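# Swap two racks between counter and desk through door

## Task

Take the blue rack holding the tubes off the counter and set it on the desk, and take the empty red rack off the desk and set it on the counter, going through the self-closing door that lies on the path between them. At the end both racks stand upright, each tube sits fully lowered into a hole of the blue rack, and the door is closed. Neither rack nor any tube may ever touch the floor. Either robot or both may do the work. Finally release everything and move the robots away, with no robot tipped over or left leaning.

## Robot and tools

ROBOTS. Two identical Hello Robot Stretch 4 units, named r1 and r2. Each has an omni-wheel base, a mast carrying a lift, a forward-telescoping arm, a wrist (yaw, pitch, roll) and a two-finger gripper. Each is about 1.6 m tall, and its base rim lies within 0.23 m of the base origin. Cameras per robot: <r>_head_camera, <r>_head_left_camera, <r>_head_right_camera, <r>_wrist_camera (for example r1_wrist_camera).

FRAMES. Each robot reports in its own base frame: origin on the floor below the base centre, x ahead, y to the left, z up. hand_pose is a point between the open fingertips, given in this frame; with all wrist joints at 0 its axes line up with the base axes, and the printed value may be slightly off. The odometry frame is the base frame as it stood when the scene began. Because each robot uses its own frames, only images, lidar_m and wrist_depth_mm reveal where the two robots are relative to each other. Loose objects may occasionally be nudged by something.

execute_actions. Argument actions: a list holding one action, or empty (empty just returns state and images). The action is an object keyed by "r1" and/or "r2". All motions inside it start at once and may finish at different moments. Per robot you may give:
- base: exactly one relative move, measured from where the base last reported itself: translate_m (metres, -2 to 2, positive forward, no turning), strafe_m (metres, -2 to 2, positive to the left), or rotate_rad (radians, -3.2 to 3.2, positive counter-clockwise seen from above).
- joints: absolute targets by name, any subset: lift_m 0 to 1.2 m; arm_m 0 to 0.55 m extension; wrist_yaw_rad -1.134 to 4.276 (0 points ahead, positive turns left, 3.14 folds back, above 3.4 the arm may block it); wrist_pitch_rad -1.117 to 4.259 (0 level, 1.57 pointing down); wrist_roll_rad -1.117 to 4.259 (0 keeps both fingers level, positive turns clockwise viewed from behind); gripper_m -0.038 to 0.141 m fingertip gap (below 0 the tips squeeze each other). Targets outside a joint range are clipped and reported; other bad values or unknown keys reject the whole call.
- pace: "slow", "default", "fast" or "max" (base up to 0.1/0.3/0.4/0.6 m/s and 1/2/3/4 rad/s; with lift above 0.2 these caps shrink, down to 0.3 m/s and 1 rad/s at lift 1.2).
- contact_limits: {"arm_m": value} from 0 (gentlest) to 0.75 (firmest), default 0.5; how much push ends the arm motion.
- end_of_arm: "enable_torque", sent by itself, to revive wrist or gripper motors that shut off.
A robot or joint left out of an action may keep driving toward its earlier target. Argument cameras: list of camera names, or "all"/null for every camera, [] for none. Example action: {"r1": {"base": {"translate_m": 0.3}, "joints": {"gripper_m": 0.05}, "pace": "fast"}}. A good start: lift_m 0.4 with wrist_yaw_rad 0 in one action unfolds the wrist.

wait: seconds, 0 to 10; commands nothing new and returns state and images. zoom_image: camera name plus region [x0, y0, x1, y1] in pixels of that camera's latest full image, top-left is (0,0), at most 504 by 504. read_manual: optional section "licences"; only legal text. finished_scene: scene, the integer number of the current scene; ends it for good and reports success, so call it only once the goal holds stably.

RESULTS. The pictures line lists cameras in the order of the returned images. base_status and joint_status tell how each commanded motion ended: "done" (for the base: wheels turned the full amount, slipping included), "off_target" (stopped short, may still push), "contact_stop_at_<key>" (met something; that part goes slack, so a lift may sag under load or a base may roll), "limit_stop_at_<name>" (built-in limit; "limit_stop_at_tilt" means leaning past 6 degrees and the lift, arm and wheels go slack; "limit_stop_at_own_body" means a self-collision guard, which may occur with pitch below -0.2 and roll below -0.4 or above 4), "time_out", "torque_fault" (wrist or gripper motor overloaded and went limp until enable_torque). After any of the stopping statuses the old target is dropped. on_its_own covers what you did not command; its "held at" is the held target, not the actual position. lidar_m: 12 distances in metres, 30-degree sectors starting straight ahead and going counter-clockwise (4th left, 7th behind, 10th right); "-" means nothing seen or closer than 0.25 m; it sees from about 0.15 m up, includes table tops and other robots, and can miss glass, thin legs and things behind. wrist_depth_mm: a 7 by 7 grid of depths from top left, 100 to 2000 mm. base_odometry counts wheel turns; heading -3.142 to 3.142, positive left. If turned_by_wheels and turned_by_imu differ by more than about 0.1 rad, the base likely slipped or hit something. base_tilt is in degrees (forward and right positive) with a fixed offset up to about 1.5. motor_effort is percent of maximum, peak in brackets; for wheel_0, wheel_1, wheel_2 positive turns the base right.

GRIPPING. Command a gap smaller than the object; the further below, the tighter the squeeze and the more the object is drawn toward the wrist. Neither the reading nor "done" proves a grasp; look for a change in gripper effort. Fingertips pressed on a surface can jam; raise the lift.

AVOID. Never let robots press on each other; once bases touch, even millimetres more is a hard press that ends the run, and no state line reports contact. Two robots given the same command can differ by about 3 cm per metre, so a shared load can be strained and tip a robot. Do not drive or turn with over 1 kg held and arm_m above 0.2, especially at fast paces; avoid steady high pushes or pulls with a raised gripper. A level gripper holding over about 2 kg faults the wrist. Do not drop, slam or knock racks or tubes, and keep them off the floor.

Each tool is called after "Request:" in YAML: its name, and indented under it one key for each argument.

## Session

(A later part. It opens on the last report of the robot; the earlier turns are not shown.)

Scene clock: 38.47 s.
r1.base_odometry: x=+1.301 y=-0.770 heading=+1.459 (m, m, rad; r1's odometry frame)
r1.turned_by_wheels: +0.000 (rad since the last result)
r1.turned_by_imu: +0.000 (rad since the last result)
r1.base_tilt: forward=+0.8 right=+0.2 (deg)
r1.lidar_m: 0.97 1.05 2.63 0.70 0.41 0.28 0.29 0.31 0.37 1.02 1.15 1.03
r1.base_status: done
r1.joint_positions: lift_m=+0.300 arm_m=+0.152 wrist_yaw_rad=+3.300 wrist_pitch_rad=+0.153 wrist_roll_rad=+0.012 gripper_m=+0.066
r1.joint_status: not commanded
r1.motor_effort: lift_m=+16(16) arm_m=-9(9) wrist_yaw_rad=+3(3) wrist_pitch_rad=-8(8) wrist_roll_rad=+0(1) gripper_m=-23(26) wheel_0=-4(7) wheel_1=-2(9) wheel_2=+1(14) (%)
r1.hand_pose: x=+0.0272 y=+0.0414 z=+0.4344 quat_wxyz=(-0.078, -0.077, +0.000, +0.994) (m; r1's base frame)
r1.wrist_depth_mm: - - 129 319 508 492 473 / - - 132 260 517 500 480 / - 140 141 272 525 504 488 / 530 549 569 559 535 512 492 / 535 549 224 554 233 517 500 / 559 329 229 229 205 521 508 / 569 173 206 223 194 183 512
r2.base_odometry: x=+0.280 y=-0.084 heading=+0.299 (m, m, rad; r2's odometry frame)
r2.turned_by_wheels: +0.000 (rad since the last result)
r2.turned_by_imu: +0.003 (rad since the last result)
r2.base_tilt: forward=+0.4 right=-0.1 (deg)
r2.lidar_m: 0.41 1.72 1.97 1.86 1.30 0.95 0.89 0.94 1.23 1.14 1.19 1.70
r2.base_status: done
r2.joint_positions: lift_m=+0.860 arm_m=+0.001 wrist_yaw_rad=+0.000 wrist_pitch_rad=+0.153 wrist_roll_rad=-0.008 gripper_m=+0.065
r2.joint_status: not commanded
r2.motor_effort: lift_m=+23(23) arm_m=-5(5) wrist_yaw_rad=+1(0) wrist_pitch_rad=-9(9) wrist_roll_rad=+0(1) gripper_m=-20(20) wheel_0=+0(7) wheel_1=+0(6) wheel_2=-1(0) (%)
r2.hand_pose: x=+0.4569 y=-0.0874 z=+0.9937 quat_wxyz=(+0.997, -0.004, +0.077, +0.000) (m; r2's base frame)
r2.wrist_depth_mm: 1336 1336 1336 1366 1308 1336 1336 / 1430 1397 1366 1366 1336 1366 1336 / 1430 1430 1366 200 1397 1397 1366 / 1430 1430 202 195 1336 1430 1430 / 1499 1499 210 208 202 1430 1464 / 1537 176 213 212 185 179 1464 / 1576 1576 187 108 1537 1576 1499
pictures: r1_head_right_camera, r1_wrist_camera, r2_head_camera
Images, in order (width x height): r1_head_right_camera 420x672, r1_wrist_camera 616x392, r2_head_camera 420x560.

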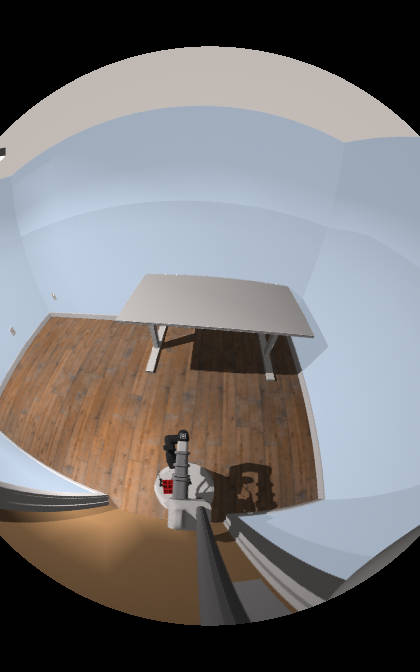

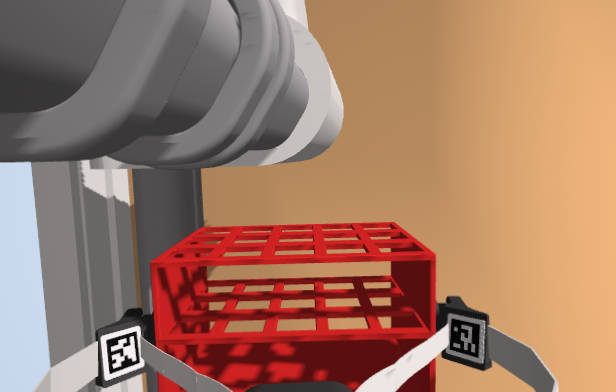

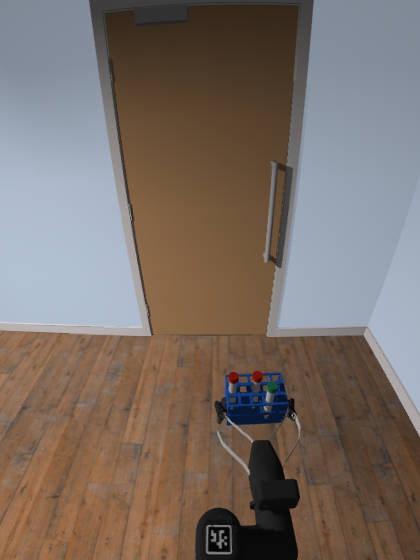

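Request:
execute_actions:
  actions:
    - {"r1":{"base":{"translate_m":-0.065}}}
  cameras: []

Request:
execute_actions:
  actions:
    - {"r1":{"base":{"translate_m":-0.2}}}
  cameras: ["r1_head_right_camera"]

Scene clock: 40.07 s.
r1.base_odometry: x=+1.293 y=-0.835 heading=+1.459 (m, m, rad; r1's odometry frame)
r1.turned_by_wheels: +0.000 (rad since the last result)
r1.turned_by_imu: +0.000 (rad since the last result)
r1.base_tilt: forward=+0.8 right=+0.1 (deg)
r1.lidar_m: 1.03 1.12 2.68 0.61 0.30 0.25 0.25 0.25 0.33 0.71 1.16 1.11
r1.base_status: done
r1.joint_positions: lift_m=+0.300 arm_m=+0.152 wrist_yaw_rad=+3.300 wrist_pitch_rad=+0.153 wrist_roll_rad=+0.012 gripper_m=+0.066
r1.joint_status: not commanded
r1.motor_effort: lift_m=+16(16) arm_m=-9(9) wrist_yaw_rad=+3(3) wrist_pitch_rad=-7(7) wrist_roll_rad=+0(0) gripper_m=-26(27) wheel_0=-3(7) wheel_1=-3(7) wheel_2=+2(10) (%)
r1.hand_pose: x=+0.0272 y=+0.0414 z=+0.4344 quat_wxyz=(-0.078, -0.077, +0.000, +0.994) (m; r1's base frame)
r1.wrist_depth_mm: - - 129 319 449 433 418 / - - 132 262 455 439 424 / - 140 141 272 459 442 430 / 466 530 504 488 466 452 436 / 473 530 224 488 233 455 439 / 477 329 229 229 205 459 445 / 480 173 206 221 193 183 452
r2.base_odometry: x=+0.280 y=-0.084 heading=+0.299 (m, m, rad; r2's odometry frame)
r2.turned_by_wheels: +0.000 (rad since the last result)
r2.turned_by_imu: +0.001 (rad since the last result)
r2.base_tilt: forward=+0.4 right=-0.1 (deg)
r2.lidar_m: 0.41 1.74 1.96 1.87 1.30 0.95 0.90 0.96 1.22 1.11 1.18 1.70
r2.base_status: not commanded
r2.joint_positions: lift_m=+0.860 arm_m=+0.001 wrist_yaw_rad=+0.000 wrist_pitch_rad=+0.153 wrist_roll_rad=-0.008 gripper_m=+0.065
r2.joint_status: not commanded
r2.motor_effort: lift_m=+24(24) arm_m=-6(6) wrist_yaw_rad=+1(1) wrist_pitch_rad=-8(8) wrist_roll_rad=+0(1) gripper_m=-19(20) wheel_0=+0(0) wheel_1=+0(0) wheel_2=-1(1) (%)
r2.hand_pose: x=+0.4569 y=-0.0874 z=+0.9937 quat_wxyz=(+0.997, -0.004, +0.077, +0.000) (m; r2's base frame)
r2.wrist_depth_mm: 1336 1336 1308 1336 1336 1336 1308 / 1366 1397 1366 1366 1336 1366 1336 / 1430 1397 1397 200 1397 1397 1397 / 1430 1464 203 195 1308 1430 1430 / 1499 1464 211 208 202 1464 1464 / 1537 176 213 212 185 180 1499 / 1576 1576 187 109 1537 1576 1499
pictures: none
No camera images: the call's "cameras" was empty. Leave "cameras" out to get every camera's image.

Scene clock: 42.13 s.
r1.base_odometry: x=+1.271 y=-1.033 heading=+1.458 (m, m, rad; r1's odometry frame)
r1.turned_by_wheels: -0.001 (rad since the last result)
r1.turned_by_imu: -0.015 (rad since the last result)
r1.base_tilt: forward=+0.9 right=+0.0 (deg)
r1.lidar_m: 1.24 1.32 2.68 0.38 0.25 0.25 0.26 0.26 0.28 0.26 1.15 1.30
r1.base_status: done
r1.joint_positions: lift_m=+0.300 arm_m=+0.151 wrist_yaw_rad=+3.300 wrist_pitch_rad=+0.153 wrist_roll_rad=+0.012 gripper_m=+0.066
r1.joint_status: not commanded
r1.motor_effort: lift_m=+19(18) arm_m=-8(9) wrist_yaw_rad=+3(4) wrist_pitch_rad=-8(8) wrist_roll_rad=+0(1) gripper_m=-24(24) wheel_0=-11(20) wheel_1=-11(27) wheel_2=+12(26) (%)
r1.hand_pose: x=+0.0270 y=+0.0414 z=+0.4342 quat_wxyz=(-0.078, -0.077, +0.000, +0.994) (m; r1's base frame)
r1.wrist_depth_mm: - - 129 319 402 368 342 / - - 132 260 407 370 345 / - 140 141 272 415 377 349 / 1430 1708 504 466 418 382 353 / 1464 1756 224 452 233 387 357 / 1366 329 229 228 206 382 362 / 1025 173 206 222 194 183 364
r2.base_odometry: x=+0.280 y=-0.084 heading=+0.299 (m, m, rad; r2's odometry frame)
r2.turned_by_wheels: +0.000 (rad since the last result)
r2.turned_by_imu: +0.001 (rad since the last result)
r2.base_tilt: forward=+0.5 right=+0.0 (deg)
r2.lidar_m: 0.42 1.71 1.98 1.87 1.30 0.94 0.90 0.96 1.20 1.13 1.19 1.69
r2.base_status: not commanded
r2.joint_positions: lift_m=+0.860 arm_m=+0.001 wrist_yaw_rad=+0.000 wrist_pitch_rad=+0.153 wrist_roll_rad=-0.008 gripper_m=+0.065
r2.joint_status: not commanded
r2.motor_effort: lift_m=+23(23) arm_m=-5(6) wrist_yaw_rad=+1(1) wrist_pitch_rad=-8(9) wrist_roll_rad=+2(1) gripper_m=-22(22) wheel_0=+0(0) wheel_1=+1(0) wheel_2=+0(0) (%)
r2.hand_pose: x=+0.4569 y=-0.0874 z=+0.9937 quat_wxyz=(+0.997, -0.004, +0.077, +0.000) (m; r2's base frame)
r2.wrist_depth_mm: 1336 1366 1281 1160 1138 1336 1336 / 1366 1366 1308 1205 1182 1366 1336 / 1464 1397 1281 200 1397 1397 1397 / 1430 1464 202 195 1182 1430 1430 / 1499 1464 209 208 202 1464 1464 / 1537 176 215 212 184 179 1499 / 1537 1537 187 108 1430 1537 1499
pictures: r1_head_right_camera
Images, in order (width x height): r1_head_right_camera 420x672.

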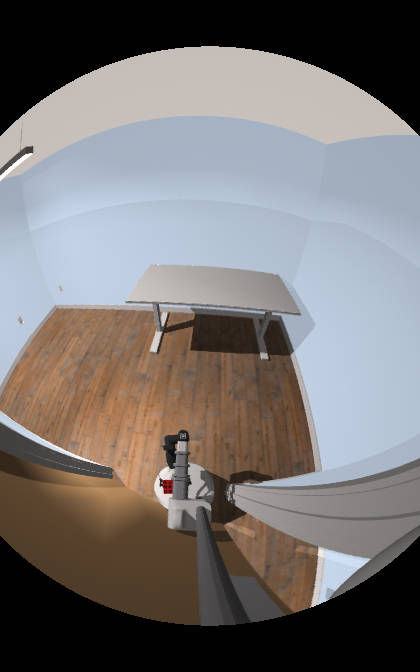

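Request:
execute_actions:
  actions:
    - {"r1":{"base":{"translate_m":-0.25}}}
  cameras: []

Request:
execute_actions:
  actions:
    - {"r1":{"base":{"translate_m":-0.27}}}
  cameras: ["r1_head_left_camera","r2_head_camera"]

Scene clock: 44.70 s.
r1.base_odometry: x=+1.243 y=-1.281 heading=+1.458 (m, m, rad; r1's odometry frame)
r1.turned_by_wheels: -0.001 (rad since the last result)
r1.turned_by_imu: -0.109 (rad since the last result)
r1.base_tilt: forward=+1.1 right=+0.2 (deg)
r1.lidar_m: 1.47 1.51 0.56 0.26 0.25 - 0.25 0.29 1.21 0.79 0.34 1.54
r1.base_status: done
r1.joint_positions: lift_m=+0.300 arm_m=+0.151 wrist_yaw_rad=+3.300 wrist_pitch_rad=+0.153 wrist_roll_rad=+0.012 gripper_m=+0.066
r1.joint_status: not commanded
r1.motor_effort: lift_m=+18(18) arm_m=-9(8) wrist_yaw_rad=+2(3) wrist_pitch_rad=-8(8) wrist_roll_rad=-1(1) gripper_m=-27(26) wheel_0=-12(19) wheel_1=-5(22) wheel_2=+9(29) (%)
r1.hand_pose: x=+0.0270 y=+0.0414 z=+0.4342 quat_wxyz=(-0.078, -0.077, +0.000, +0.994) (m; r1's base frame)
r1.wrist_depth_mm: - - 129 319 392 338 303 / - - 132 260 397 343 306 / - 140 141 272 404 345 309 / 1661 - 574 492 407 349 314 / 1618 1863 225 459 233 355 317 / 1430 329 229 228 205 343 320 / 1025 173 206 222 194 183 317
r2.base_odometry: x=+0.280 y=-0.084 heading=+0.299 (m, m, rad; r2's odometry frame)
r2.turned_by_wheels: +0.000 (rad since the last result)
r2.turned_by_imu: +0.001 (rad since the last result)
r2.base_tilt: forward=+0.4 right=+0.0 (deg)
r2.lidar_m: 0.41 1.67 1.96 1.87 1.30 0.93 0.90 0.96 1.23 1.12 1.17 1.70
r2.base_status: not commanded
r2.joint_positions: lift_m=+0.860 arm_m=+0.001 wrist_yaw_rad=+0.000 wrist_pitch_rad=+0.153 wrist_roll_rad=-0.008 gripper_m=+0.065
r2.joint_status: not commanded
r2.motor_effort: lift_m=+23(23) arm_m=-6(5) wrist_yaw_rad=+1(1) wrist_pitch_rad=-9(8) wrist_roll_rad=-1(2) gripper_m=-21(23) wheel_0=+0(0) wheel_1=+0(0) wheel_2=-1(1) (%)
r2.hand_pose: x=+0.4569 y=-0.0874 z=+0.9937 quat_wxyz=(+0.997, -0.004, +0.077, +0.000) (m; r2's base frame)
r2.wrist_depth_mm: 1366 1308 1098 878 1308 1308 1308 / 1366 1366 1138 904 1366 1366 1366 / 1430 1397 1078 200 1397 1397 1366 / 1430 1464 202 195 1397 1430 1430 / 1499 1499 210 208 202 1430 1464 / 1499 176 214 212 185 179 1499 / 1576 1576 187 108 1576 1499 1499
pictures: none
No camera images: the call's "cameras" was empty. Leave "cameras" out to get every camera's image.

Scene clock: 47.07 s.
r1.base_odometry: x=+1.212 y=-1.549 heading=+1.457 (m, m, rad; r1's odometry frame)
r1.turned_by_wheels: -0.001 (rad since the last result)
r1.turned_by_imu: -0.095 (rad since the last result)
r1.base_tilt: forward=+1.0 right=+0.2 (deg)
r1.lidar_m: 1.71 1.75 0.35 0.25 0.25 0.25 0.25 0.78 1.32 1.21 0.66 0.53
r1.base_status: done
r1.joint_positions: lift_m=+0.300 arm_m=+0.151 wrist_yaw_rad=+3.300 wrist_pitch_rad=+0.153 wrist_roll_rad=+0.012 gripper_m=+0.066
r1.joint_status: not commanded
r1.motor_effort: lift_m=+18(18) arm_m=-8(8) wrist_yaw_rad=+2(3) wrist_pitch_rad=-8(7) wrist_roll_rad=+0(1) gripper_m=-24(28) wheel_0=-13(23) wheel_1=-5(27) wheel_2=+6(23) (%)
r1.hand_pose: x=+0.0270 y=+0.0414 z=+0.4342 quat_wxyz=(-0.078, -0.077, +0.000, +0.994) (m; r1's base frame)
r1.wrist_depth_mm: - - 129 319 418 332 283 / - - 132 263 427 336 286 / - 140 141 272 430 340 289 / 1983 - - 603 439 345 291 / 1863 1808 224 535 234 347 294 / 1430 327 229 228 206 332 298 / 1042 173 206 222 193 183 291
r2.base_odometry: x=+0.280 y=-0.084 heading=+0.299 (m, m, rad; r2's odometry frame)
r2.turned_by_wheels: +0.000 (rad since the last result)
r2.turned_by_imu: +0.001 (rad since the last result)
r2.base_tilt: forward=+0.4 right=+0.0 (deg)
r2.lidar_m: 0.41 1.48 1.94 1.87 1.31 0.93 0.90 0.96 1.20 1.12 1.18 1.70
r2.base_status: not commanded
r2.joint_positions: lift_m=+0.860 arm_m=+0.001 wrist_yaw_rad=+0.000 wrist_pitch_rad=+0.153 wrist_roll_rad=-0.008 gripper_m=+0.065
r2.joint_status: not commanded
r2.motor_effort: lift_m=+23(23) arm_m=-5(5) wrist_yaw_rad=+1(1) wrist_pitch_rad=-8(9) wrist_roll_rad=+1(1) gripper_m=-22(21) wheel_0=+0(0) wheel_1=+1(0) wheel_2=-1(1) (%)
r2.hand_pose: x=+0.4569 y=-0.0874 z=+0.9937 quat_wxyz=(+0.997, -0.004, +0.077, +0.000) (m; r2's base frame)
r2.wrist_depth_mm: 1366 1336 788 - 1336 1308 1336 / 1397 1397 820 - 1366 1366 1366 / 1430 1430 866 200 1366 1397 1397 / 1464 1430 202 195 1430 1430 1430 / 1499 1499 209 208 202 1464 1499 / 1499 175 213 212 185 179 1464 / 1576 1576 187 108 1537 1537 1537
pictures: r1_head_left_camera, r2_head_camera
Images, in order (width x height): r1_head_left_camera 420x672, r2_head_camera 420x560.

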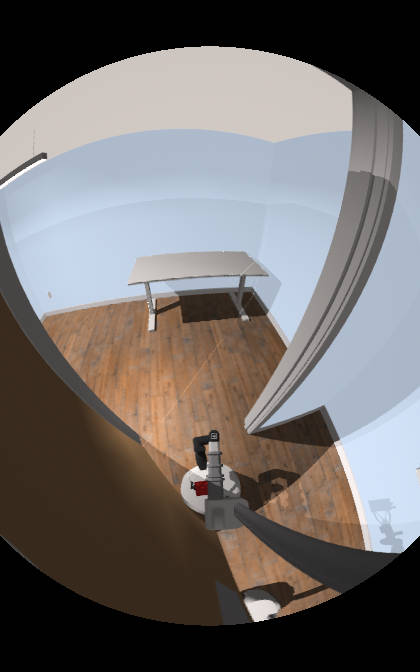

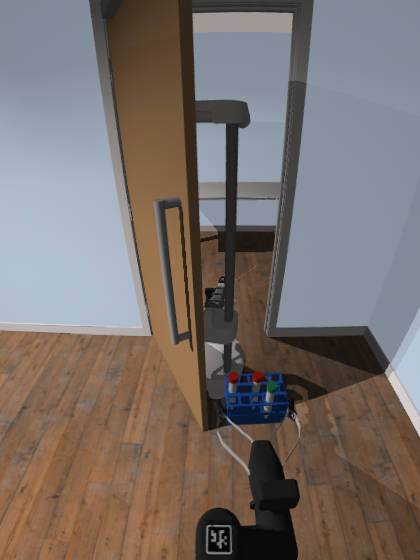

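Request:
execute_actions:
  actions:
    - {"r1":{"base":{"translate_m":-0.18}}}
  cameras: []

Request:
execute_actions:
  actions:
    - {"r1":{"base":{"strafe_m":0.15}}}
  cameras: ["r1_head_left_camera","r2_head_camera"]

Scene clock: 49.90 s.
r1.base_odometry: x=+1.192 y=-1.727 heading=+1.456 (m, m, rad; r1's odometry frame)
r1.turned_by_wheels: -0.001 (rad since the last result)
r1.turned_by_imu: +0.000 (rad since the last result)
r1.base_tilt: forward=+0.9 right=+0.1 (deg)
r1.lidar_m: 1.89 0.85 0.27 0.25 - 0.25 0.28 0.60 1.35 1.24 0.95 0.69
r1.base_status: done
r1.joint_positions: lift_m=+0.300 arm_m=+0.151 wrist_yaw_rad=+3.300 wrist_pitch_rad=+0.153 wrist_roll_rad=+0.012 gripper_m=+0.066
r1.joint_status: not commanded
r1.motor_effort: lift_m=+18(18) arm_m=-8(8) wrist_yaw_rad=+2(3) wrist_pitch_rad=-8(8) wrist_roll_rad=+0(1) gripper_m=-25(24) wheel_0=-10(18) wheel_1=-5(13) wheel_2=+6(10) (%)
r1.hand_pose: x=+0.0270 y=+0.0414 z=+0.4342 quat_wxyz=(-0.078, -0.077, +0.000, +0.994) (m; r1's base frame)
r1.wrist_depth_mm: - - 129 319 445 332 273 / - - 132 262 449 334 276 / - 140 141 272 459 340 277 / - - - - 466 343 281 / 1983 1808 224 1229 233 347 283 / 1430 329 229 228 206 325 286 / 1025 173 206 222 195 183 279
r2.base_odometry: x=+0.280 y=-0.084 heading=+0.299 (m, m, rad; r2's odometry frame)
r2.turned_by_wheels: +0.000 (rad since the last result)
r2.turned_by_imu: +0.001 (rad since the last result)
r2.base_tilt: forward=+0.4 right=-0.1 (deg)
r2.lidar_m: 0.42 0.88 1.95 1.87 1.29 0.94 0.87 0.96 1.23 1.13 1.19 1.68
r2.base_status: not commanded
r2.joint_positions: lift_m=+0.860 arm_m=+0.001 wrist_yaw_rad=+0.000 wrist_pitch_rad=+0.153 wrist_roll_rad=-0.008 gripper_m=+0.065
r2.joint_status: not commanded
r2.motor_effort: lift_m=+23(23) arm_m=-5(5) wrist_yaw_rad=+1(1) wrist_pitch_rad=-8(8) wrist_roll_rad=+0(1) gripper_m=-22(22) wheel_0=+0(0) wheel_1=+0(0) wheel_2=-1(1) (%)
r2.hand_pose: x=+0.4569 y=-0.0874 z=+0.9937 quat_wxyz=(+0.997, -0.004, +0.077, +0.000) (m; r2's base frame)
r2.wrist_depth_mm: 1336 1229 - - 1336 1336 1336 / 1366 1098 - - 1397 1366 1336 / 1430 1025 - 200 1397 1397 1397 / 1499 931 202 195 1430 1430 1430 / 1499 654 209 208 202 1464 1464 / 1499 176 213 212 185 179 1499 / 1576 1281 187 108 1576 1576 1537
pictures: none
No camera images: the call's "cameras" was empty. Leave "cameras" out to get every camera's image.

Scene clock: 51.63 s.
r1.base_odometry: x=+1.043 y=-1.710 heading=+1.456 (m, m, rad; r1's odometry frame)
r1.turned_by_wheels: +0.000 (rad since the last result)
r1.turned_by_imu: +0.002 (rad since the last result)
r1.base_tilt: forward=+0.8 right=+0.2 (deg)
r1.lidar_m: 1.87 0.42 0.25 0.25 - 0.25 0.35 0.67 1.52 1.38 0.90 0.77
r1.base_status: done
r1.joint_positions: lift_m=+0.300 arm_m=+0.151 wrist_yaw_rad=+3.300 wrist_pitch_rad=+0.153 wrist_roll_rad=+0.012 gripper_m=+0.066
r1.joint_status: not commanded
r1.motor_effort: lift_m=+18(18) arm_m=-8(8) wrist_yaw_rad=+3(2) wrist_pitch_rad=-7(8) wrist_roll_rad=+0(1) gripper_m=-25(27) wheel_0=-7(22) wheel_1=+7(23) wheel_2=+4(8) (%)
r1.hand_pose: x=+0.0270 y=+0.0414 z=+0.4342 quat_wxyz=(-0.078, -0.077, +0.000, +0.994) (m; r1's base frame)
r1.wrist_depth_mm: - - 129 319 521 342 263 / - - 132 260 530 343 264 / - 141 141 272 539 345 266 / - - - - 544 351 268 / - 1808 224 1366 233 351 271 / 1430 329 229 228 206 322 272 / 1025 173 206 223 194 183 264
r2.base_odometry: x=+0.280 y=-0.084 heading=+0.299 (m, m, rad; r2's odometry frame)
r2.turned_by_wheels: +0.000 (rad since the last result)
r2.turned_by_imu: +0.001 (rad since the last result)
r2.base_tilt: forward=+0.4 right=-0.1 (deg)
r2.lidar_m: 0.41 0.85 1.95 1.83 1.29 0.95 0.91 0.94 1.21 1.12 1.18 1.71
r2.base_status: not commanded
r2.joint_positions: lift_m=+0.860 arm_m=+0.001 wrist_yaw_rad=+0.000 wrist_pitch_rad=+0.153 wrist_roll_rad=-0.008 gripper_m=+0.065
r2.joint_status: not commanded
r2.motor_effort: lift_m=+23(23) arm_m=-5(5) wrist_yaw_rad=+1(1) wrist_pitch_rad=-9(9) wrist_roll_rad=+0(0) gripper_m=-20(22) wheel_0=+0(0) wheel_1=+0(0) wheel_2=-1(0) (%)
r2.hand_pose: x=+0.4569 y=-0.0874 z=+0.9937 quat_wxyz=(+0.997, -0.004, +0.077, +0.000) (m; r2's base frame)
r2.wrist_depth_mm: 640 1078 - - 1336 1308 1308 / 640 1078 - - 1366 1366 1336 / 647 1078 - 201 1366 1430 1397 / 647 1078 202 195 1397 1397 1464 / 647 917 209 208 203 1430 1430 / 621 176 213 212 184 179 1499 / 621 842 187 108 1537 1537 1537
pictures: r1_head_left_camera, r2_head_camera
Images, in order (width x height): r1_head_left_camera 420x672, r2_head_camera 420x560.

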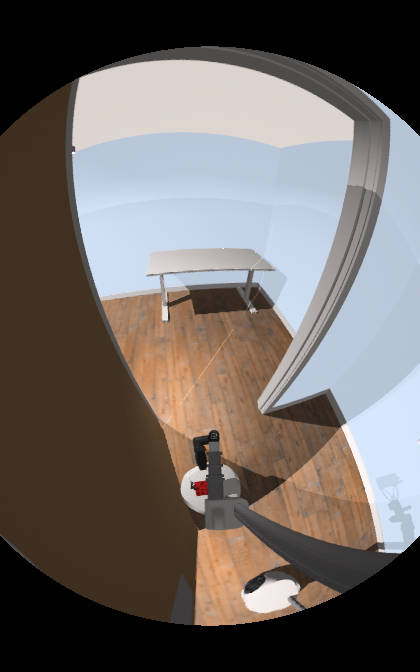

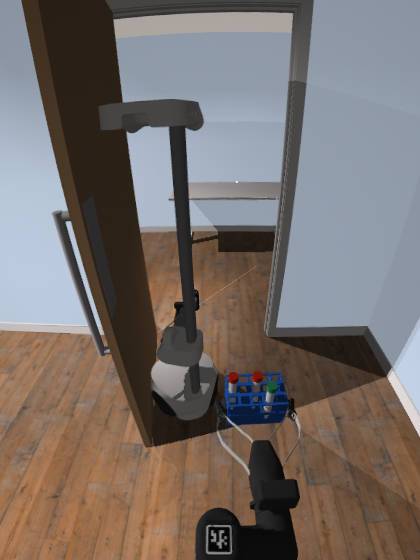

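Request:
execute_actions:
  actions:
    - {"r1":{"base":{"translate_m":-0.1}},"r2":{"base":{"strafe_m":-0.22},"joints":{"wrist_yaw_rad":0.3}}}
  cameras: []

Request:
execute_actions:
  actions:
    - {"r1":{"base":{"strafe_m":0.18},"joints":{"arm_m":0.1}},"r2":{"base":{"translate_m":0.35}}}
  cameras: ["r1_head_left_camera","r2_head_left_camera"]

Scene clock: 54.27 s.
r1.base_odometry: x=+1.032 y=-1.809 heading=+1.456 (m, m, rad; r1's odometry frame)
r1.turned_by_wheels: -0.001 (rad since the last result)
r1.turned_by_imu: +0.000 (rad since the last result)
r1.base_tilt: forward=+0.9 right=+0.2 (deg)
r1.lidar_m: 1.95 0.40 0.25 0.25 - 0.25 1.96 0.66 0.67 1.38 1.09 0.84
r1.base_status: done
r1.joint_positions: lift_m=+0.300 arm_m=+0.151 wrist_yaw_rad=+3.300 wrist_pitch_rad=+0.153 wrist_roll_rad=+0.012 gripper_m=+0.066
r1.joint_status: not commanded
r1.motor_effort: lift_m=+18(18) arm_m=-8(8) wrist_yaw_rad=+3(3) wrist_pitch_rad=-9(8) wrist_roll_rad=-1(0) gripper_m=-25(27) wheel_0=-8(17) wheel_1=-1(3) wheel_2=+2(19) (%)
r1.hand_pose: x=+0.0270 y=+0.0414 z=+0.4342 quat_wxyz=(-0.078, -0.077, +0.000, +0.994) (m; r1's base frame)
r1.wrist_depth_mm: - - 129 319 - 347 262 / - - 132 262 - 347 263 / - 140 141 272 - 349 265 / - 1336 - - - 355 266 / - 1118 224 1756 232 359 268 / 1430 329 229 228 206 324 271 / 1025 173 206 222 193 183 262
r2.base_odometry: x=+0.345 y=-0.294 heading=+0.299 (m, m, rad; r2's odometry frame)
r2.turned_by_wheels: +0.000 (rad since the last result)
r2.turned_by_imu: +0.002 (rad since the last result)
r2.base_tilt: forward=+0.4 right=-0.1 (deg)
r2.lidar_m: 0.39 0.89 2.20 2.08 1.28 0.95 0.91 0.95 0.99 0.91 0.95 1.38
r2.base_status: done
r2.joint_positions: lift_m=+0.860 arm_m=+0.001 wrist_yaw_rad=+0.300 wrist_pitch_rad=+0.153 wrist_roll_rad=-0.008 gripper_m=+0.065
r2.joint_status: all done
r2.motor_effort: lift_m=+23(23) arm_m=-5(5) wrist_yaw_rad=+1(10) wrist_pitch_rad=-8(8) wrist_roll_rad=+0(1) gripper_m=-23(25) wheel_0=+0(5) wheel_1=+2(5) wheel_2=-1(1) (%)
r2.hand_pose: x=+0.4700 y=+0.0007 z=+0.9937 quat_wxyz=(+0.986, -0.015, +0.075, +0.149) (m; r2's base frame)
r2.wrist_depth_mm: 707 917 1118 - - 1205 1118 / 707 917 1138 - - 1205 1160 / 750 931 1160 200 - 1281 1182 / 759 946 203 195 - 1308 1205 / 798 878 211 208 202 1336 1229 / 778 176 213 212 185 179 1255 / 1499 854 187 108 1464 1366 1281
pictures: none
No camera images: the call's "cameras" was empty. Leave "cameras" out to get every camera's image.

Scene clock: 56.90 s.
r1.base_odometry: x=+0.853 y=-1.789 heading=+1.456 (m, m, rad; r1's odometry frame)
r1.turned_by_wheels: +0.000 (rad since the last result)
r1.turned_by_imu: +0.002 (rad since the last result)
r1.base_tilt: forward=+0.8 right=+0.2 (deg)
r1.lidar_m: 1.94 0.25 0.25 - 0.25 0.29 1.98 0.76 0.59 0.57 1.05 0.97
r1.base_status: done
r1.joint_positions: lift_m=+0.300 arm_m=+0.102 wrist_yaw_rad=+3.300 wrist_pitch_rad=+0.153 wrist_roll_rad=+0.012 gripper_m=+0.066
r1.joint_status: all done
r1.motor_effort: lift_m=+18(18) arm_m=-9(9) wrist_yaw_rad=+2(2) wrist_pitch_rad=-8(9) wrist_roll_rad=-1(0) gripper_m=-25(25) wheel_0=-2(18) wheel_1=+3(22) wheel_2=+0(3) (%)
r1.hand_pose: x=-0.0228 y=+0.0413 z=+0.4342 quat_wxyz=(-0.078, -0.077, +0.000, +0.994) (m; r1's base frame)
r1.wrist_depth_mm: - - 104 213 - 449 272 / - - 110 214 - 445 272 / - - 173 268 - 449 272 / - 271 - - - 449 272 / - 272 225 1708 233 455 273 / 854 273 229 229 205 373 274 / 778 173 206 222 194 183 259
r2.base_odometry: x=+0.679 y=-0.191 heading=+0.299 (m, m, rad; r2's odometry frame)
r2.turned_by_wheels: +0.000 (rad since the last result)
r2.turned_by_imu: +0.000 (rad since the last result)
r2.base_tilt: forward=+0.5 right=-0.1 (deg)
r2.lidar_m: 0.41 0.73 0.75 2.09 1.80 1.33 1.26 1.33 0.96 0.90 0.96 1.35
r2.base_status: done
r2.joint_positions: lift_m=+0.860 arm_m=+0.001 wrist_yaw_rad=+0.300 wrist_pitch_rad=+0.153 wrist_roll_rad=-0.008 gripper_m=+0.065
r2.joint_status: not commanded
r2.motor_effort: lift_m=+23(24) arm_m=-5(5) wrist_yaw_rad=+1(2) wrist_pitch_rad=-8(9) wrist_roll_rad=+1(1) gripper_m=-19(23) wheel_0=+1(6) wheel_1=-1(2) wheel_2=+0(8) (%)
r2.hand_pose: x=+0.4700 y=+0.0007 z=+0.9937 quat_wxyz=(+0.986, -0.015, +0.075, +0.149) (m; r2's base frame)
r2.wrist_depth_mm: 820 1008 - - - 904 866 / 842 1025 - - - 917 878 / 854 1060 1229 200 - 960 891 / 866 1078 204 195 - 976 917 / 866 1042 211 208 202 991 946 / 866 176 213 211 185 179 946 / 597 917 187 108 1618 1042 976
pictures: r1_head_left_camera, r2_head_left_camera
Images, in order (width x height): r1_head_left_camera 420x672, r2_head_left_camera 420x672.

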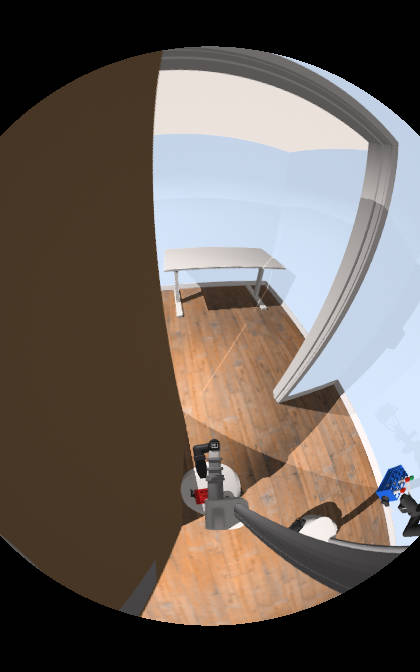

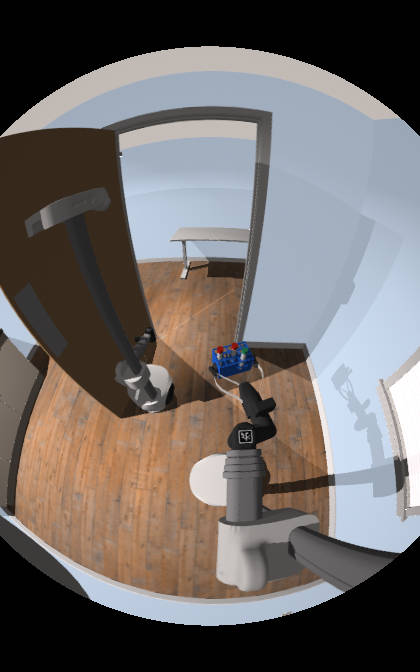

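Request:
execute_actions:
  actions:
    - {"r2":{"base":{"translate_m":0.65}}}
  cameras: ["r2_head_left_camera","r2_head_camera"]

Scene clock: 60.87 s.
r1.base_odometry: x=+0.853 y=-1.789 heading=+1.456 (m, m, rad; r1's odometry frame)
r1.turned_by_wheels: +0.000 (rad since the last result)
r1.turned_by_imu: +0.001 (rad since the last result)
r1.base_tilt: forward=+0.9 right=+0.1 (deg)
r1.lidar_m: 1.93 0.26 0.25 - 0.25 0.27 1.98 2.01 0.55 0.40 0.45 0.64
r1.base_status: not commanded
r1.joint_positions: lift_m=+0.300 arm_m=+0.102 wrist_yaw_rad=+3.300 wrist_pitch_rad=+0.153 wrist_roll_rad=+0.012 gripper_m=+0.066
r1.joint_status: not commanded
r1.motor_effort: lift_m=+18(18) arm_m=-10(10) wrist_yaw_rad=+3(2) wrist_pitch_rad=-8(8) wrist_roll_rad=-1(1) gripper_m=-24(29) wheel_0=-2(2) wheel_1=+3(3) wheel_2=+0(0) (%)
r1.hand_pose: x=-0.0228 y=+0.0413 z=+0.4342 quat_wxyz=(-0.078, -0.077, +0.000, +0.994) (m; r1's base frame)
r1.wrist_depth_mm: - - 104 213 - 449 272 / - - 110 213 - 445 271 / - - 173 268 - 452 271 / - 271 - - - 452 272 / - 273 224 1708 233 455 274 / 1430 273 229 228 205 373 274 / 1025 173 206 223 193 183 259
r2.base_odometry: x=+1.301 y=+0.001 heading=+0.299 (m, m, rad; r2's odometry frame)
r2.turned_by_wheels: +0.000 (rad since the last result)
r2.turned_by_imu: -0.001 (rad since the last result)
r2.base_tilt: forward=+0.5 right=+0.0 (deg)
r2.lidar_m: 0.40 1.04 0.43 0.40 2.22 2.00 1.89 1.29 0.99 0.95 0.93 0.66
r2.base_status: done
r2.joint_positions: lift_m=+0.860 arm_m=+0.001 wrist_yaw_rad=+0.300 wrist_pitch_rad=+0.153 wrist_roll_rad=-0.008 gripper_m=+0.065
r2.joint_status: not commanded
r2.motor_effort: lift_m=+24(23) arm_m=-5(5) wrist_yaw_rad=+1(1) wrist_pitch_rad=-9(8) wrist_roll_rad=+1(0) gripper_m=-22(23) wheel_0=+1(5) wheel_1=-1(4) wheel_2=+1(8) (%)
r2.hand_pose: x=+0.4700 y=+0.0007 z=+0.9937 quat_wxyz=(+0.986, -0.015, +0.075, +0.149) (m; r2's base frame)
r2.wrist_depth_mm: - - - - - - 342 / - - - - - - 340 / - - - 201 - - 342 / - - 203 195 1808 1863 349 / - - 210 208 203 - 355 / 820 175 213 213 184 179 364 / 820 1661 187 108 1576 1576 373
pictures: r2_head_camera, r2_head_left_camera
Images, in order (width x height): r2_head_camera 420x560, r2_head_left_camera 420x672.

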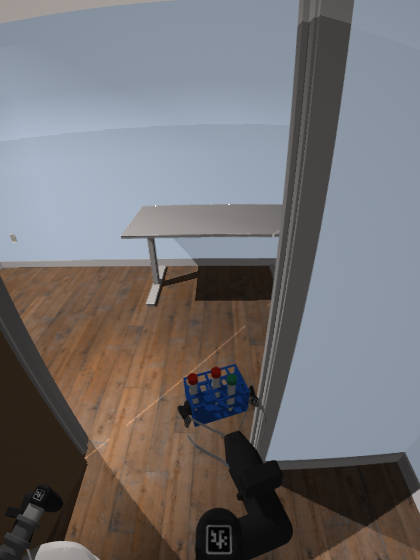

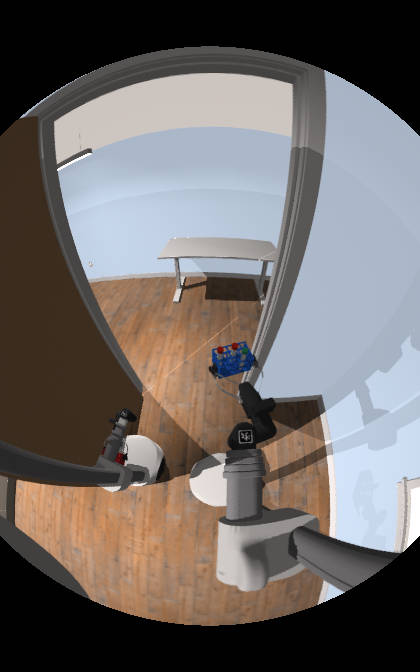

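Request:
execute_actions:
  actions:
    - {"r2":{"base":{"translate_m":0.36}}}
  cameras: []

Request:
execute_actions:
  actions:
    - {"r2":{"base":{"strafe_m":0.13}}}
  cameras: ["r2_head_left_camera","r2_head_right_camera"]

Scene clock: 63.93 s.
r1.base_odometry: x=+0.853 y=-1.789 heading=+1.456 (m, m, rad; r1's odometry frame)
r1.turned_by_wheels: +0.000 (rad since the last result)
r1.turned_by_imu: +0.001 (rad since the last result)
r1.base_tilt: forward=+0.9 right=+0.2 (deg)
r1.lidar_m: 1.93 0.25 0.25 - 0.25 0.28 1.99 1.99 1.74 1.58 0.44 0.49
r1.base_status: not commanded
r1.joint_positions: lift_m=+0.300 arm_m=+0.102 wrist_yaw_rad=+3.300 wrist_pitch_rad=+0.153 wrist_roll_rad=+0.012 gripper_m=+0.066
r1.joint_status: not commanded
r1.motor_effort: lift_m=+18(18) arm_m=-10(10) wrist_yaw_rad=+2(2) wrist_pitch_rad=-8(7) wrist_roll_rad=-1(0) gripper_m=-25(25) wheel_0=-3(3) wheel_1=+3(3) wheel_2=+0(0) (%)
r1.hand_pose: x=-0.0228 y=+0.0413 z=+0.4342 quat_wxyz=(-0.078, -0.077, +0.000, +0.994) (m; r1's base frame)
r1.wrist_depth_mm: - - 104 212 - 449 272 / - - 110 213 - 449 272 / - - 173 268 - 452 273 / - 271 - - - 452 273 / - 273 224 1708 234 455 274 / 1430 273 229 228 206 375 276 / 1025 173 206 222 194 183 259
r2.base_odometry: x=+1.645 y=+0.107 heading=+0.299 (m, m, rad; r2's odometry frame)
r2.turned_by_wheels: +0.000 (rad since the last result)
r2.turned_by_imu: +0.000 (rad since the last result)
r2.base_tilt: forward=+0.5 right=-0.1 (deg)
r2.lidar_m: 0.41 1.75 0.74 0.49 0.45 2.35 2.27 1.33 1.02 0.96 0.44 0.32
r2.base_status: done
r2.joint_positions: lift_m=+0.860 arm_m=+0.001 wrist_yaw_rad=+0.300 wrist_pitch_rad=+0.153 wrist_roll_rad=-0.008 gripper_m=+0.065
r2.joint_status: not commanded
r2.motor_effort: lift_m=+24(24) arm_m=-5(5) wrist_yaw_rad=+1(1) wrist_pitch_rad=-8(9) wrist_roll_rad=-1(1) gripper_m=-22(20) wheel_0=+1(6) wheel_1=-1(3) wheel_2=+2(9) (%)
r2.hand_pose: x=+0.4700 y=+0.0007 z=+0.9937 quat_wxyz=(+0.986, -0.015, +0.075, +0.149) (m; r2's base frame)
r2.wrist_depth_mm: - - - - - 1863 1808 / - - - - - 1921 1756 / - - - 200 - 1983 1863 / - - 203 195 1756 1863 1808 / - - 211 207 202 - 1499 / - 176 214 212 185 179 1863 / 1618 1618 187 108 1537 1661 1708
pictures: none
No camera images: the call's "cameras" was empty. Leave "cameras" out to get every camera's image.

Scene clock: 65.57 s.
r1.base_odometry: x=+0.853 y=-1.789 heading=+1.456 (m, m, rad; r1's odometry frame)
r1.turned_by_wheels: +0.000 (rad since the last result)
r1.turned_by_imu: +0.001 (rad since the last result)
r1.base_tilt: forward=+0.9 right=+0.0 (deg)
r1.lidar_m: 1.93 0.25 0.25 - 0.25 0.27 1.98 2.00 1.74 1.57 0.33 0.35
r1.base_status: not commanded
r1.joint_positions: lift_m=+0.300 arm_m=+0.102 wrist_yaw_rad=+3.300 wrist_pitch_rad=+0.153 wrist_roll_rad=+0.012 gripper_m=+0.066
r1.joint_status: not commanded
r1.motor_effort: lift_m=+18(18) arm_m=-10(10) wrist_yaw_rad=+2(2) wrist_pitch_rad=-9(8) wrist_roll_rad=-1(1) gripper_m=-24(26) wheel_0=-2(2) wheel_1=+3(3) wheel_2=+0(0) (%)
r1.hand_pose: x=-0.0228 y=+0.0413 z=+0.4342 quat_wxyz=(-0.078, -0.077, +0.000, +0.994) (m; r1's base frame)
r1.wrist_depth_mm: - - 104 213 - 449 272 / - - 110 213 - 449 272 / - - 173 267 - 452 272 / - 272 - - - 452 272 / - 272 225 1756 233 452 273 / 1430 273 229 228 205 373 274 / 1042 173 206 222 194 183 259
r2.base_odometry: x=+1.606 y=+0.231 heading=+0.300 (m, m, rad; r2's odometry frame)
r2.turned_by_wheels: +0.000 (rad since the last result)
r2.turned_by_imu: +0.001 (rad since the last result)
r2.base_tilt: forward=+0.5 right=+0.0 (deg)
r2.lidar_m: 0.42 1.71 0.59 0.38 0.35 0.44 2.28 1.53 1.14 1.09 0.41 0.41
r2.base_status: done
r2.joint_positions: lift_m=+0.860 arm_m=+0.001 wrist_yaw_rad=+0.300 wrist_pitch_rad=+0.153 wrist_roll_rad=-0.008 gripper_m=+0.065
r2.joint_status: not commanded
r2.motor_effort: lift_m=+24(23) arm_m=-5(5) wrist_yaw_rad=+1(1) wrist_pitch_rad=-8(9) wrist_roll_rad=+1(0) gripper_m=-23(21) wheel_0=+1(7) wheel_1=+0(9) wheel_2=+1(2) (%)
r2.hand_pose: x=+0.4700 y=+0.0007 z=+0.9937 quat_wxyz=(+0.986, -0.015, +0.075, +0.149) (m; r2's base frame)
r2.wrist_depth_mm: - - - - - 1863 1756 / - - - - - 1921 1808 / - - - 198 - 1921 1863 / - - 203 195 1808 1921 1863 / - - 210 208 202 - 1499 / - 176 213 212 185 179 1863 / 1618 1661 187 108 1537 1618 1661
pictures: r2_head_left_camera, r2_head_right_camera
Images, in order (width x height): r2_head_left_camera 420x672, r2_head_right_camera 420x672.

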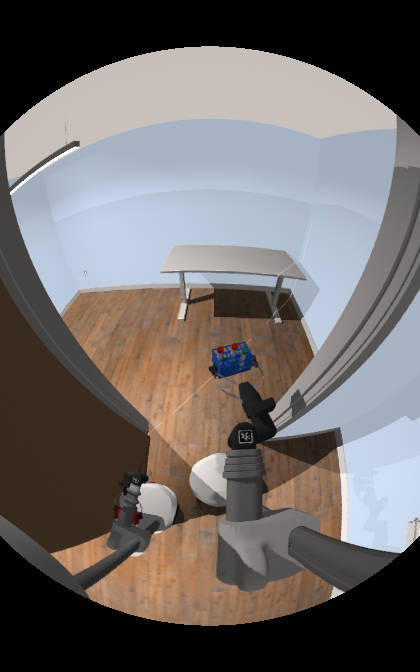

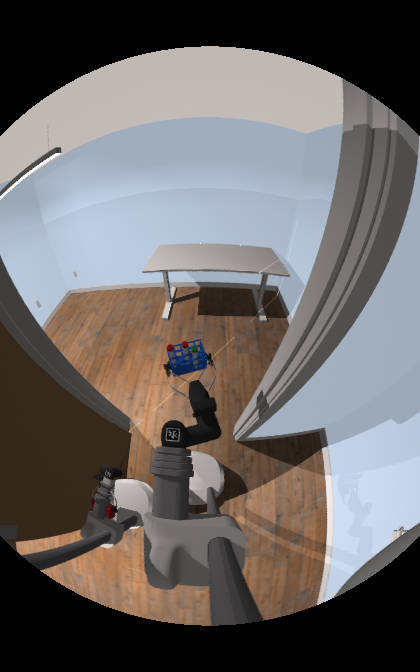

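Request:
execute_actions:
  actions:
    - {"r2":{"base":{"translate_m":0.7}},"r1":{"joints":{"arm_m":0.03,"wrist_yaw_rad":3.22},"pace":"slow"}}
  cameras: ["r1_wrist_camera"]

Request:
execute_actions:
  actions:
    - {"r2":{"base":{"translate_m":0.5},"joints":{"wrist_yaw_rad":0,"arm_m":0.2,"lift_m":0.69}},"r1":{"base":{"translate_m":-0.65}}}
  cameras: ["r1_head_left_camera","r2_head_camera","r2_wrist_camera"]

Scene clock: 70.53 s.
r1.base_odometry: x=+0.853 y=-1.789 heading=+1.456 (m, m, rad; r1's odometry frame)
r1.turned_by_wheels: +0.000 (rad since the last result)
r1.turned_by_imu: +0.002 (rad since the last result)
r1.base_tilt: forward=+0.8 right=+0.1 (deg)
r1.lidar_m: 0.85 0.26 0.25 - 0.25 0.28 2.00 2.00 1.73 1.57 1.06 0.86
r1.base_status: not commanded
r1.joint_positions: lift_m=+0.300 arm_m=+0.032 wrist_yaw_rad=+3.220 wrist_pitch_rad=+0.153 wrist_roll_rad=+0.012 gripper_m=+0.066
r1.joint_status: all done
r1.motor_effort: lift_m=+18(18) arm_m=-10(7) wrist_yaw_rad=+2(2) wrist_pitch_rad=-8(8) wrist_roll_rad=+0(1) gripper_m=-26(23) wheel_0=-2(2) wheel_1=+3(3) wheel_2=+0(0) (%)
r1.hand_pose: x=-0.0885 y=+0.0648 z=+0.4342 quat_wxyz=(-0.039, -0.077, +0.003, +0.996) (m; r1's base frame)
r1.wrist_depth_mm: - 107 148 - - 329 225 / - 112 151 - - 329 225 / 159 141 161 - - 334 227 / 211 - - - - 334 228 / 218 - 224 1708 233 338 229 / 217 1308 229 228 205 289 230 / 207 173 206 222 194 183 213
r2.base_odometry: x=+2.275 y=+0.438 heading=+0.299 (m, m, rad; r2's odometry frame)
r2.turned_by_wheels: +0.000 (rad since the last result)
r2.turned_by_imu: -0.001 (rad since the last result)
r2.base_tilt: forward=+0.5 right=+0.0 (deg)
r2.lidar_m: 0.42 1.00 2.49 0.94 0.64 0.85 3.00 0.41 0.37 1.01 1.15 1.01
r2.base_status: done
r2.joint_positions: lift_m=+0.860 arm_m=+0.001 wrist_yaw_rad=+0.300 wrist_pitch_rad=+0.153 wrist_roll_rad=-0.008 gripper_m=+0.065
r2.joint_status: not commanded
r2.motor_effort: lift_m=+23(23) arm_m=-5(5) wrist_yaw_rad=+0(1) wrist_pitch_rad=-9(10) wrist_roll_rad=-1(0) gripper_m=-23(23) wheel_0=+0(4) wheel_1=-1(5) wheel_2=+0(7) (%)
r2.hand_pose: x=+0.4700 y=+0.0007 z=+0.9937 quat_wxyz=(+0.986, -0.015, +0.075, +0.149) (m; r2's base frame)
r2.wrist_depth_mm: 1863 1708 1576 1464 1366 1281 1205 / 1921 1808 1618 1537 1397 1308 1255 / - 1756 1576 201 1397 1336 1255 / - 1808 202 195 1397 1336 1281 / - 1863 210 208 202 1138 1182 / - 176 214 213 185 179 778 / 1618 1661 187 108 1499 1464 1336
pictures: r1_wrist_camera
Images, in order (width x height): r1_wrist_camera 616x392.

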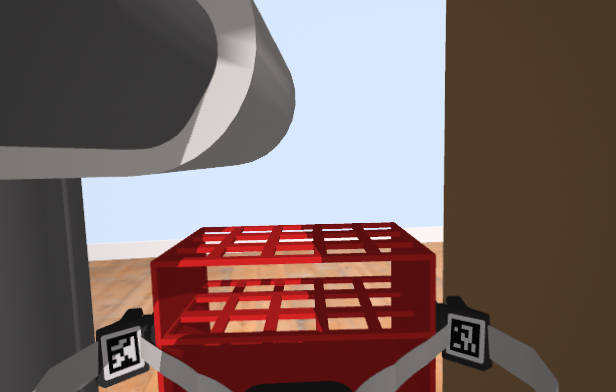

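Scene clock: 74.20 s.
r1.base_odometry: x=+0.778 y=-2.434 heading=+1.456 (m, m, rad; r1's odometry frame)
r1.turned_by_wheels: +0.000 (rad since the last result)
r1.turned_by_imu: +0.000 (rad since the last result)
r1.base_tilt: forward=+0.9 right=+0.1 (deg)
r1.lidar_m: 0.58 1.22 1.52 1.37 1.39 1.53 1.34 1.36 1.67 1.65 1.68 0.46
r1.base_status: done
r1.joint_positions: lift_m=+0.300 arm_m=+0.032 wrist_yaw_rad=+3.220 wrist_pitch_rad=+0.153 wrist_roll_rad=+0.012 gripper_m=+0.066
r1.joint_status: not commanded
r1.motor_effort: lift_m=+18(18) arm_m=-9(10) wrist_yaw_rad=+2(2) wrist_pitch_rad=-9(8) wrist_roll_rad=+1(1) gripper_m=-26(26) wheel_0=-2(13) wheel_1=-3(8) wheel_2=+0(13) (%)
r1.hand_pose: x=-0.0886 y=+0.0648 z=+0.4342 quat_wxyz=(-0.039, -0.077, +0.003, +0.996) (m; r1's base frame)
r1.wrist_depth_mm: - 107 149 1464 1499 1576 1576 / - 112 151 1499 1576 1576 1618 / 159 141 161 1537 1537 1618 1618 / 210 1430 1499 1537 1576 1576 1661 / 217 1464 224 1537 233 1618 1661 / 217 1308 229 228 205 1308 1281 / 206 173 206 222 194 183 960
r2.base_odometry: x=+2.753 y=+0.585 heading=+0.300 (m, m, rad; r2's odometry frame)
r2.turned_by_wheels: +0.000 (rad since the last result)
r2.turned_by_imu: +0.000 (rad since the last result)
r2.base_tilt: forward=+0.5 right=+0.0 (deg)
r2.lidar_m: 0.45 0.46 0.66 2.58 1.06 0.95 1.43 0.76 1.10 1.09 0.67 0.47
r2.base_status: done
r2.joint_positions: lift_m=+0.690 arm_m=+0.199 wrist_yaw_rad=+0.000 wrist_pitch_rad=+0.153 wrist_roll_rad=-0.008 gripper_m=+0.065
r2.joint_status: all done
r2.motor_effort: lift_m=+13(22) arm_m=+5(7) wrist_yaw_rad=+1(7) wrist_pitch_rad=-10(9) wrist_roll_rad=+0(1) gripper_m=-23(24) wheel_0=+0(5) wheel_1=+0(6) wheel_2=+2(10) (%)
r2.hand_pose: x=+0.6551 y=-0.0874 z=+0.8245 quat_wxyz=(+0.997, -0.004, +0.077, +0.000) (m; r2's base frame)
r2.wrist_depth_mm: 768 768 759 750 759 768 768 / 788 788 788 788 788 778 788 / 798 820 798 200 809 798 809 / 831 831 200 195 809 831 820 / 554 559 208 208 202 615 627 / 387 176 213 211 185 179 421 / 293 300 187 108 285 301 320
pictures: r1_head_left_camera, r2_head_camera, r2_wrist_camera
Images, in order (width x height): r1_head_left_camera 420x672, r2_head_camera 420x560, r2_wrist_camera 616x392.

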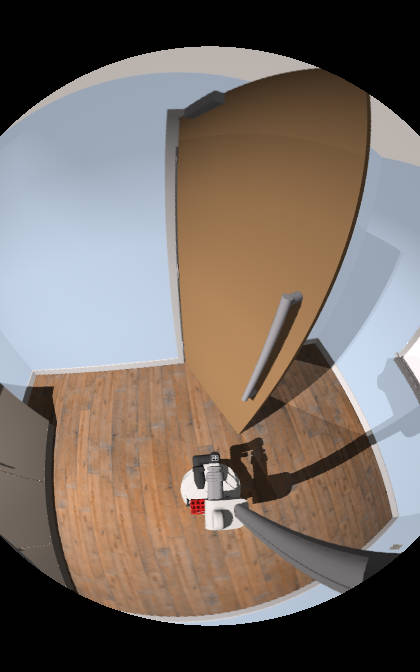

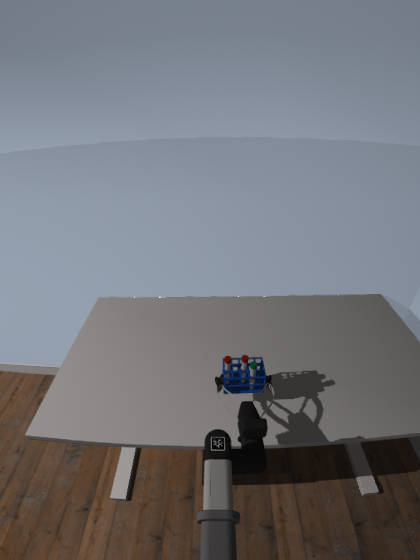

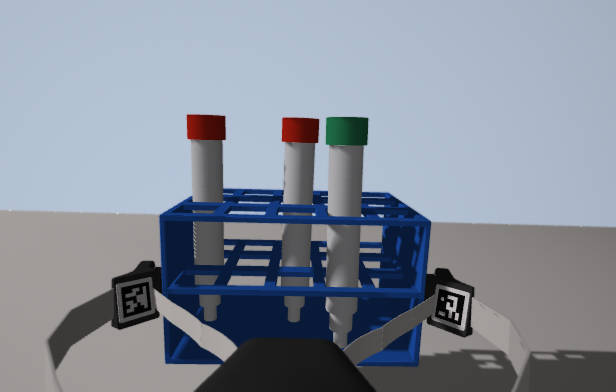

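Request:
execute_actions:
  actions:
    - {"r1":{"base":{"rotate_rad":1.79},"joints":{"wrist_yaw_rad":0,"lift_m":0.86}},"r2":{"joints":{"lift_m":0.614},"pace":"slow"}}
  cameras: ["r2_wrist_camera"]

Request:
execute_actions:
  actions:
    - {"r1":{"base":{"translate_m":0.93},"joints":{"arm_m":0.2},"pace":"fast"},"r2":{"joints":{"gripper_m":0.141}}}
  cameras: ["r2_wrist_camera","r1_head_camera","r1_wrist_camera"]

Scene clock: 77.83 s.
r1.base_odometry: x=+0.778 y=-2.434 heading=-3.038 (m, m, rad; r1's odometry frame)
r1.turned_by_wheels: +1.789 (rad since the last result)
r1.turned_by_imu: +1.793 (rad since the last result)
r1.base_tilt: forward=+0.9 right=+0.0 (deg)
r1.lidar_m: 0.47 1.43 1.37 1.34 1.41 1.73 1.70 1.67 1.22 1.20 1.29 1.40
r1.base_status: done
r1.joint_positions: lift_m=+0.860 arm_m=+0.032 wrist_yaw_rad=+0.000 wrist_pitch_rad=+0.153 wrist_roll_rad=+0.012 gripper_m=+0.066
r1.joint_status: all done
r1.motor_effort: lift_m=+20(21) arm_m=-9(9) wrist_yaw_rad=+2(8) wrist_pitch_rad=-7(7) wrist_roll_rad=+0(1) gripper_m=-25(24) wheel_0=-3(9) wheel_1=-3(9) wheel_2=-2(11) (%)
r1.hand_pose: x=+0.4876 y=-0.0873 z=+0.9940 quat_wxyz=(+0.997, +0.006, +0.076, +0.000) (m; r1's base frame)
r1.wrist_depth_mm: 1756 1708 1708 1661 1708 1661 1661 / 1756 1756 1756 1708 1708 1661 1708 / 1808 1808 1756 1756 1756 1708 1708 / 1808 1756 1618 1576 1464 1756 1708 / 1160 1160 224 1160 233 1138 1756 / 1182 1160 229 229 206 1182 1808 / 1205 173 206 223 194 183 1808
r2.base_odometry: x=+2.753 y=+0.585 heading=+0.300 (m, m, rad; r2's odometry frame)
r2.turned_by_wheels: +0.000 (rad since the last result)
r2.turned_by_imu: +0.002 (rad since the last result)
r2.base_tilt: forward=+0.4 right=-0.1 (deg)
r2.lidar_m: 0.46 0.48 0.67 2.57 1.06 0.86 0.86 0.80 1.06 1.09 0.66 0.48
r2.base_status: not commanded
r2.joint_positions: lift_m=+0.614 arm_m=+0.199 wrist_yaw_rad=+0.000 wrist_pitch_rad=+0.153 wrist_roll_rad=-0.008 gripper_m=+0.065
r2.joint_status: all done
r2.motor_effort: lift_m=+14(10) arm_m=+5(5) wrist_yaw_rad=+0(1) wrist_pitch_rad=-10(9) wrist_roll_rad=+1(2) gripper_m=-19(22) wheel_0=+0(0) wheel_1=+1(1) wheel_2=+2(2) (%)
r2.hand_pose: x=+0.6551 y=-0.0874 z=+0.7485 quat_wxyz=(+0.997, -0.004, +0.077, +0.000) (m; r2's base frame)
r2.wrist_depth_mm: 768 768 768 768 759 768 759 / 788 798 778 778 778 778 778 / 809 809 798 199 798 809 798 / 591 615 201 195 585 723 750 / 336 342 208 208 202 373 384 / 235 175 213 212 185 179 257 / 178 183 182 108 183 183 193
pictures: r2_wrist_camera
Images, in order (width x height): r2_wrist_camera 616x392.

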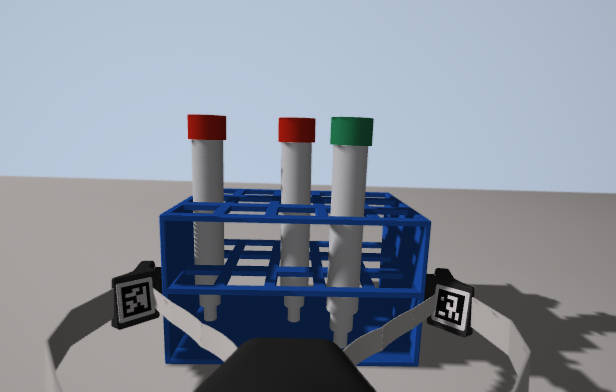

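Scene clock: 81.63 s.
r1.base_odometry: x=-0.146 y=-2.530 heading=-3.038 (m, m, rad; r1's odometry frame)
r1.turned_by_wheels: +0.000 (rad since the last result)
r1.turned_by_imu: +0.003 (rad since the last result)
r1.base_tilt: forward=+0.8 right=+0.1 (deg)
r1.lidar_m: 0.43 0.46 0.65 1.31 1.36 1.99 2.65 1.74 1.29 1.23 0.63 0.44
r1.base_status: done
r1.joint_positions: lift_m=+0.860 arm_m=+0.198 wrist_yaw_rad=+0.000 wrist_pitch_rad=+0.153 wrist_roll_rad=+0.012 gripper_m=+0.066
r1.joint_status: all done
r1.motor_effort: lift_m=+20(20) arm_m=+9(10) wrist_yaw_rad=+2(3) wrist_pitch_rad=-8(9) wrist_roll_rad=-1(0) gripper_m=-25(26) wheel_0=+3(8) wheel_1=+2(6) wheel_2=+1(14) (%)
r1.hand_pose: x=+0.6544 y=-0.0874 z=+0.9940 quat_wxyz=(+0.997, +0.006, +0.076, +0.000) (m; r1's base frame)
r1.wrist_depth_mm: 654 647 640 640 634 634 627 / 661 654 654 654 647 640 640 / 676 668 668 661 661 647 647 / 683 683 676 668 668 661 661 / 691 691 224 549 233 668 661 / 455 421 229 228 206 421 418 / 332 173 205 222 193 183 312
r2.base_odometry: x=+2.753 y=+0.585 heading=+0.300 (m, m, rad; r2's odometry frame)
r2.turned_by_wheels: +0.000 (rad since the last result)
r2.turned_by_imu: +0.002 (rad since the last result)
r2.base_tilt: forward=+0.4 right=-0.1 (deg)
r2.lidar_m: 0.46 0.46 0.67 2.61 1.06 0.84 0.80 0.81 1.07 1.10 0.67 0.50
r2.base_status: not commanded
r2.joint_positions: lift_m=+0.614 arm_m=+0.199 wrist_yaw_rad=+0.000 wrist_pitch_rad=+0.152 wrist_roll_rad=-0.008 gripper_m=+0.141
r2.joint_status: all done
r2.motor_effort: lift_m=+13(13) arm_m=+5(5) wrist_yaw_rad=+1(1) wrist_pitch_rad=-4(9) wrist_roll_rad=+2(0) gripper_m=+1(25) wheel_0=+0(0) wheel_1=+0(0) wheel_2=+2(2) (%)
r2.hand_pose: x=+0.6552 y=-0.0874 z=+0.7490 quat_wxyz=(+0.997, -0.004, +0.076, +0.000) (m; r2's base frame)
r2.wrist_depth_mm: 768 759 768 778 759 759 768 / 788 778 788 778 778 798 778 / 820 820 798 220 809 798 809 / 603 615 239 219 603 723 759 / 340 345 220 224 229 377 387 / 238 213 213 216 216 239 259 / 182 181 195 108 191 192 195
pictures: r1_head_camera, r1_wrist_camera, r2_wrist_camera
Images, in order (width x height): r1_head_camera 420x560, r1_wrist_camera 616x392, r2_wrist_camera 616x392.

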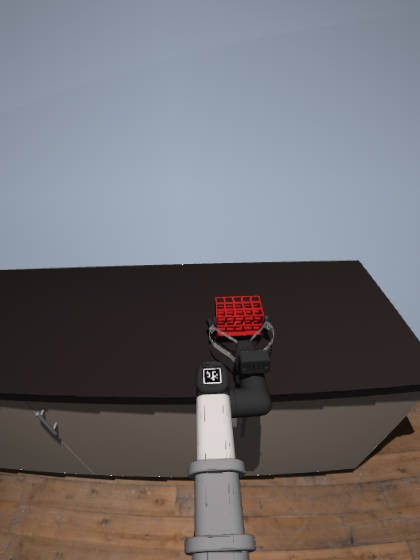

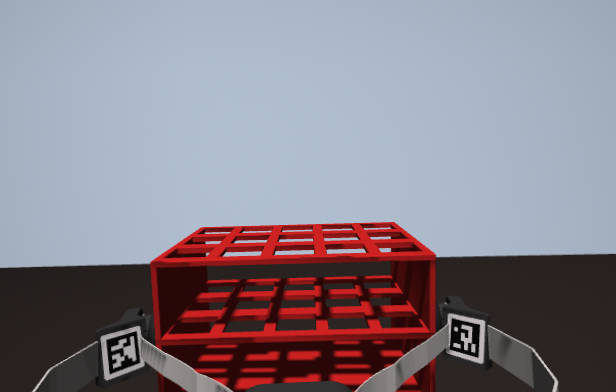

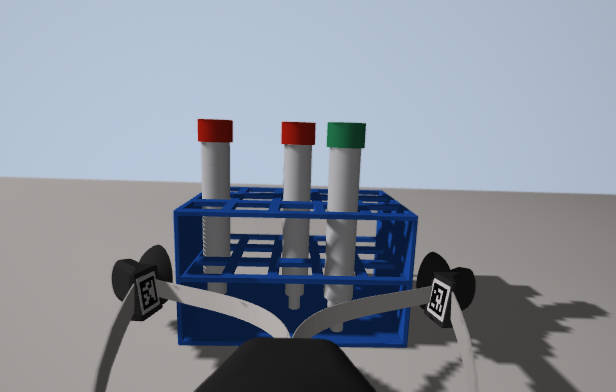

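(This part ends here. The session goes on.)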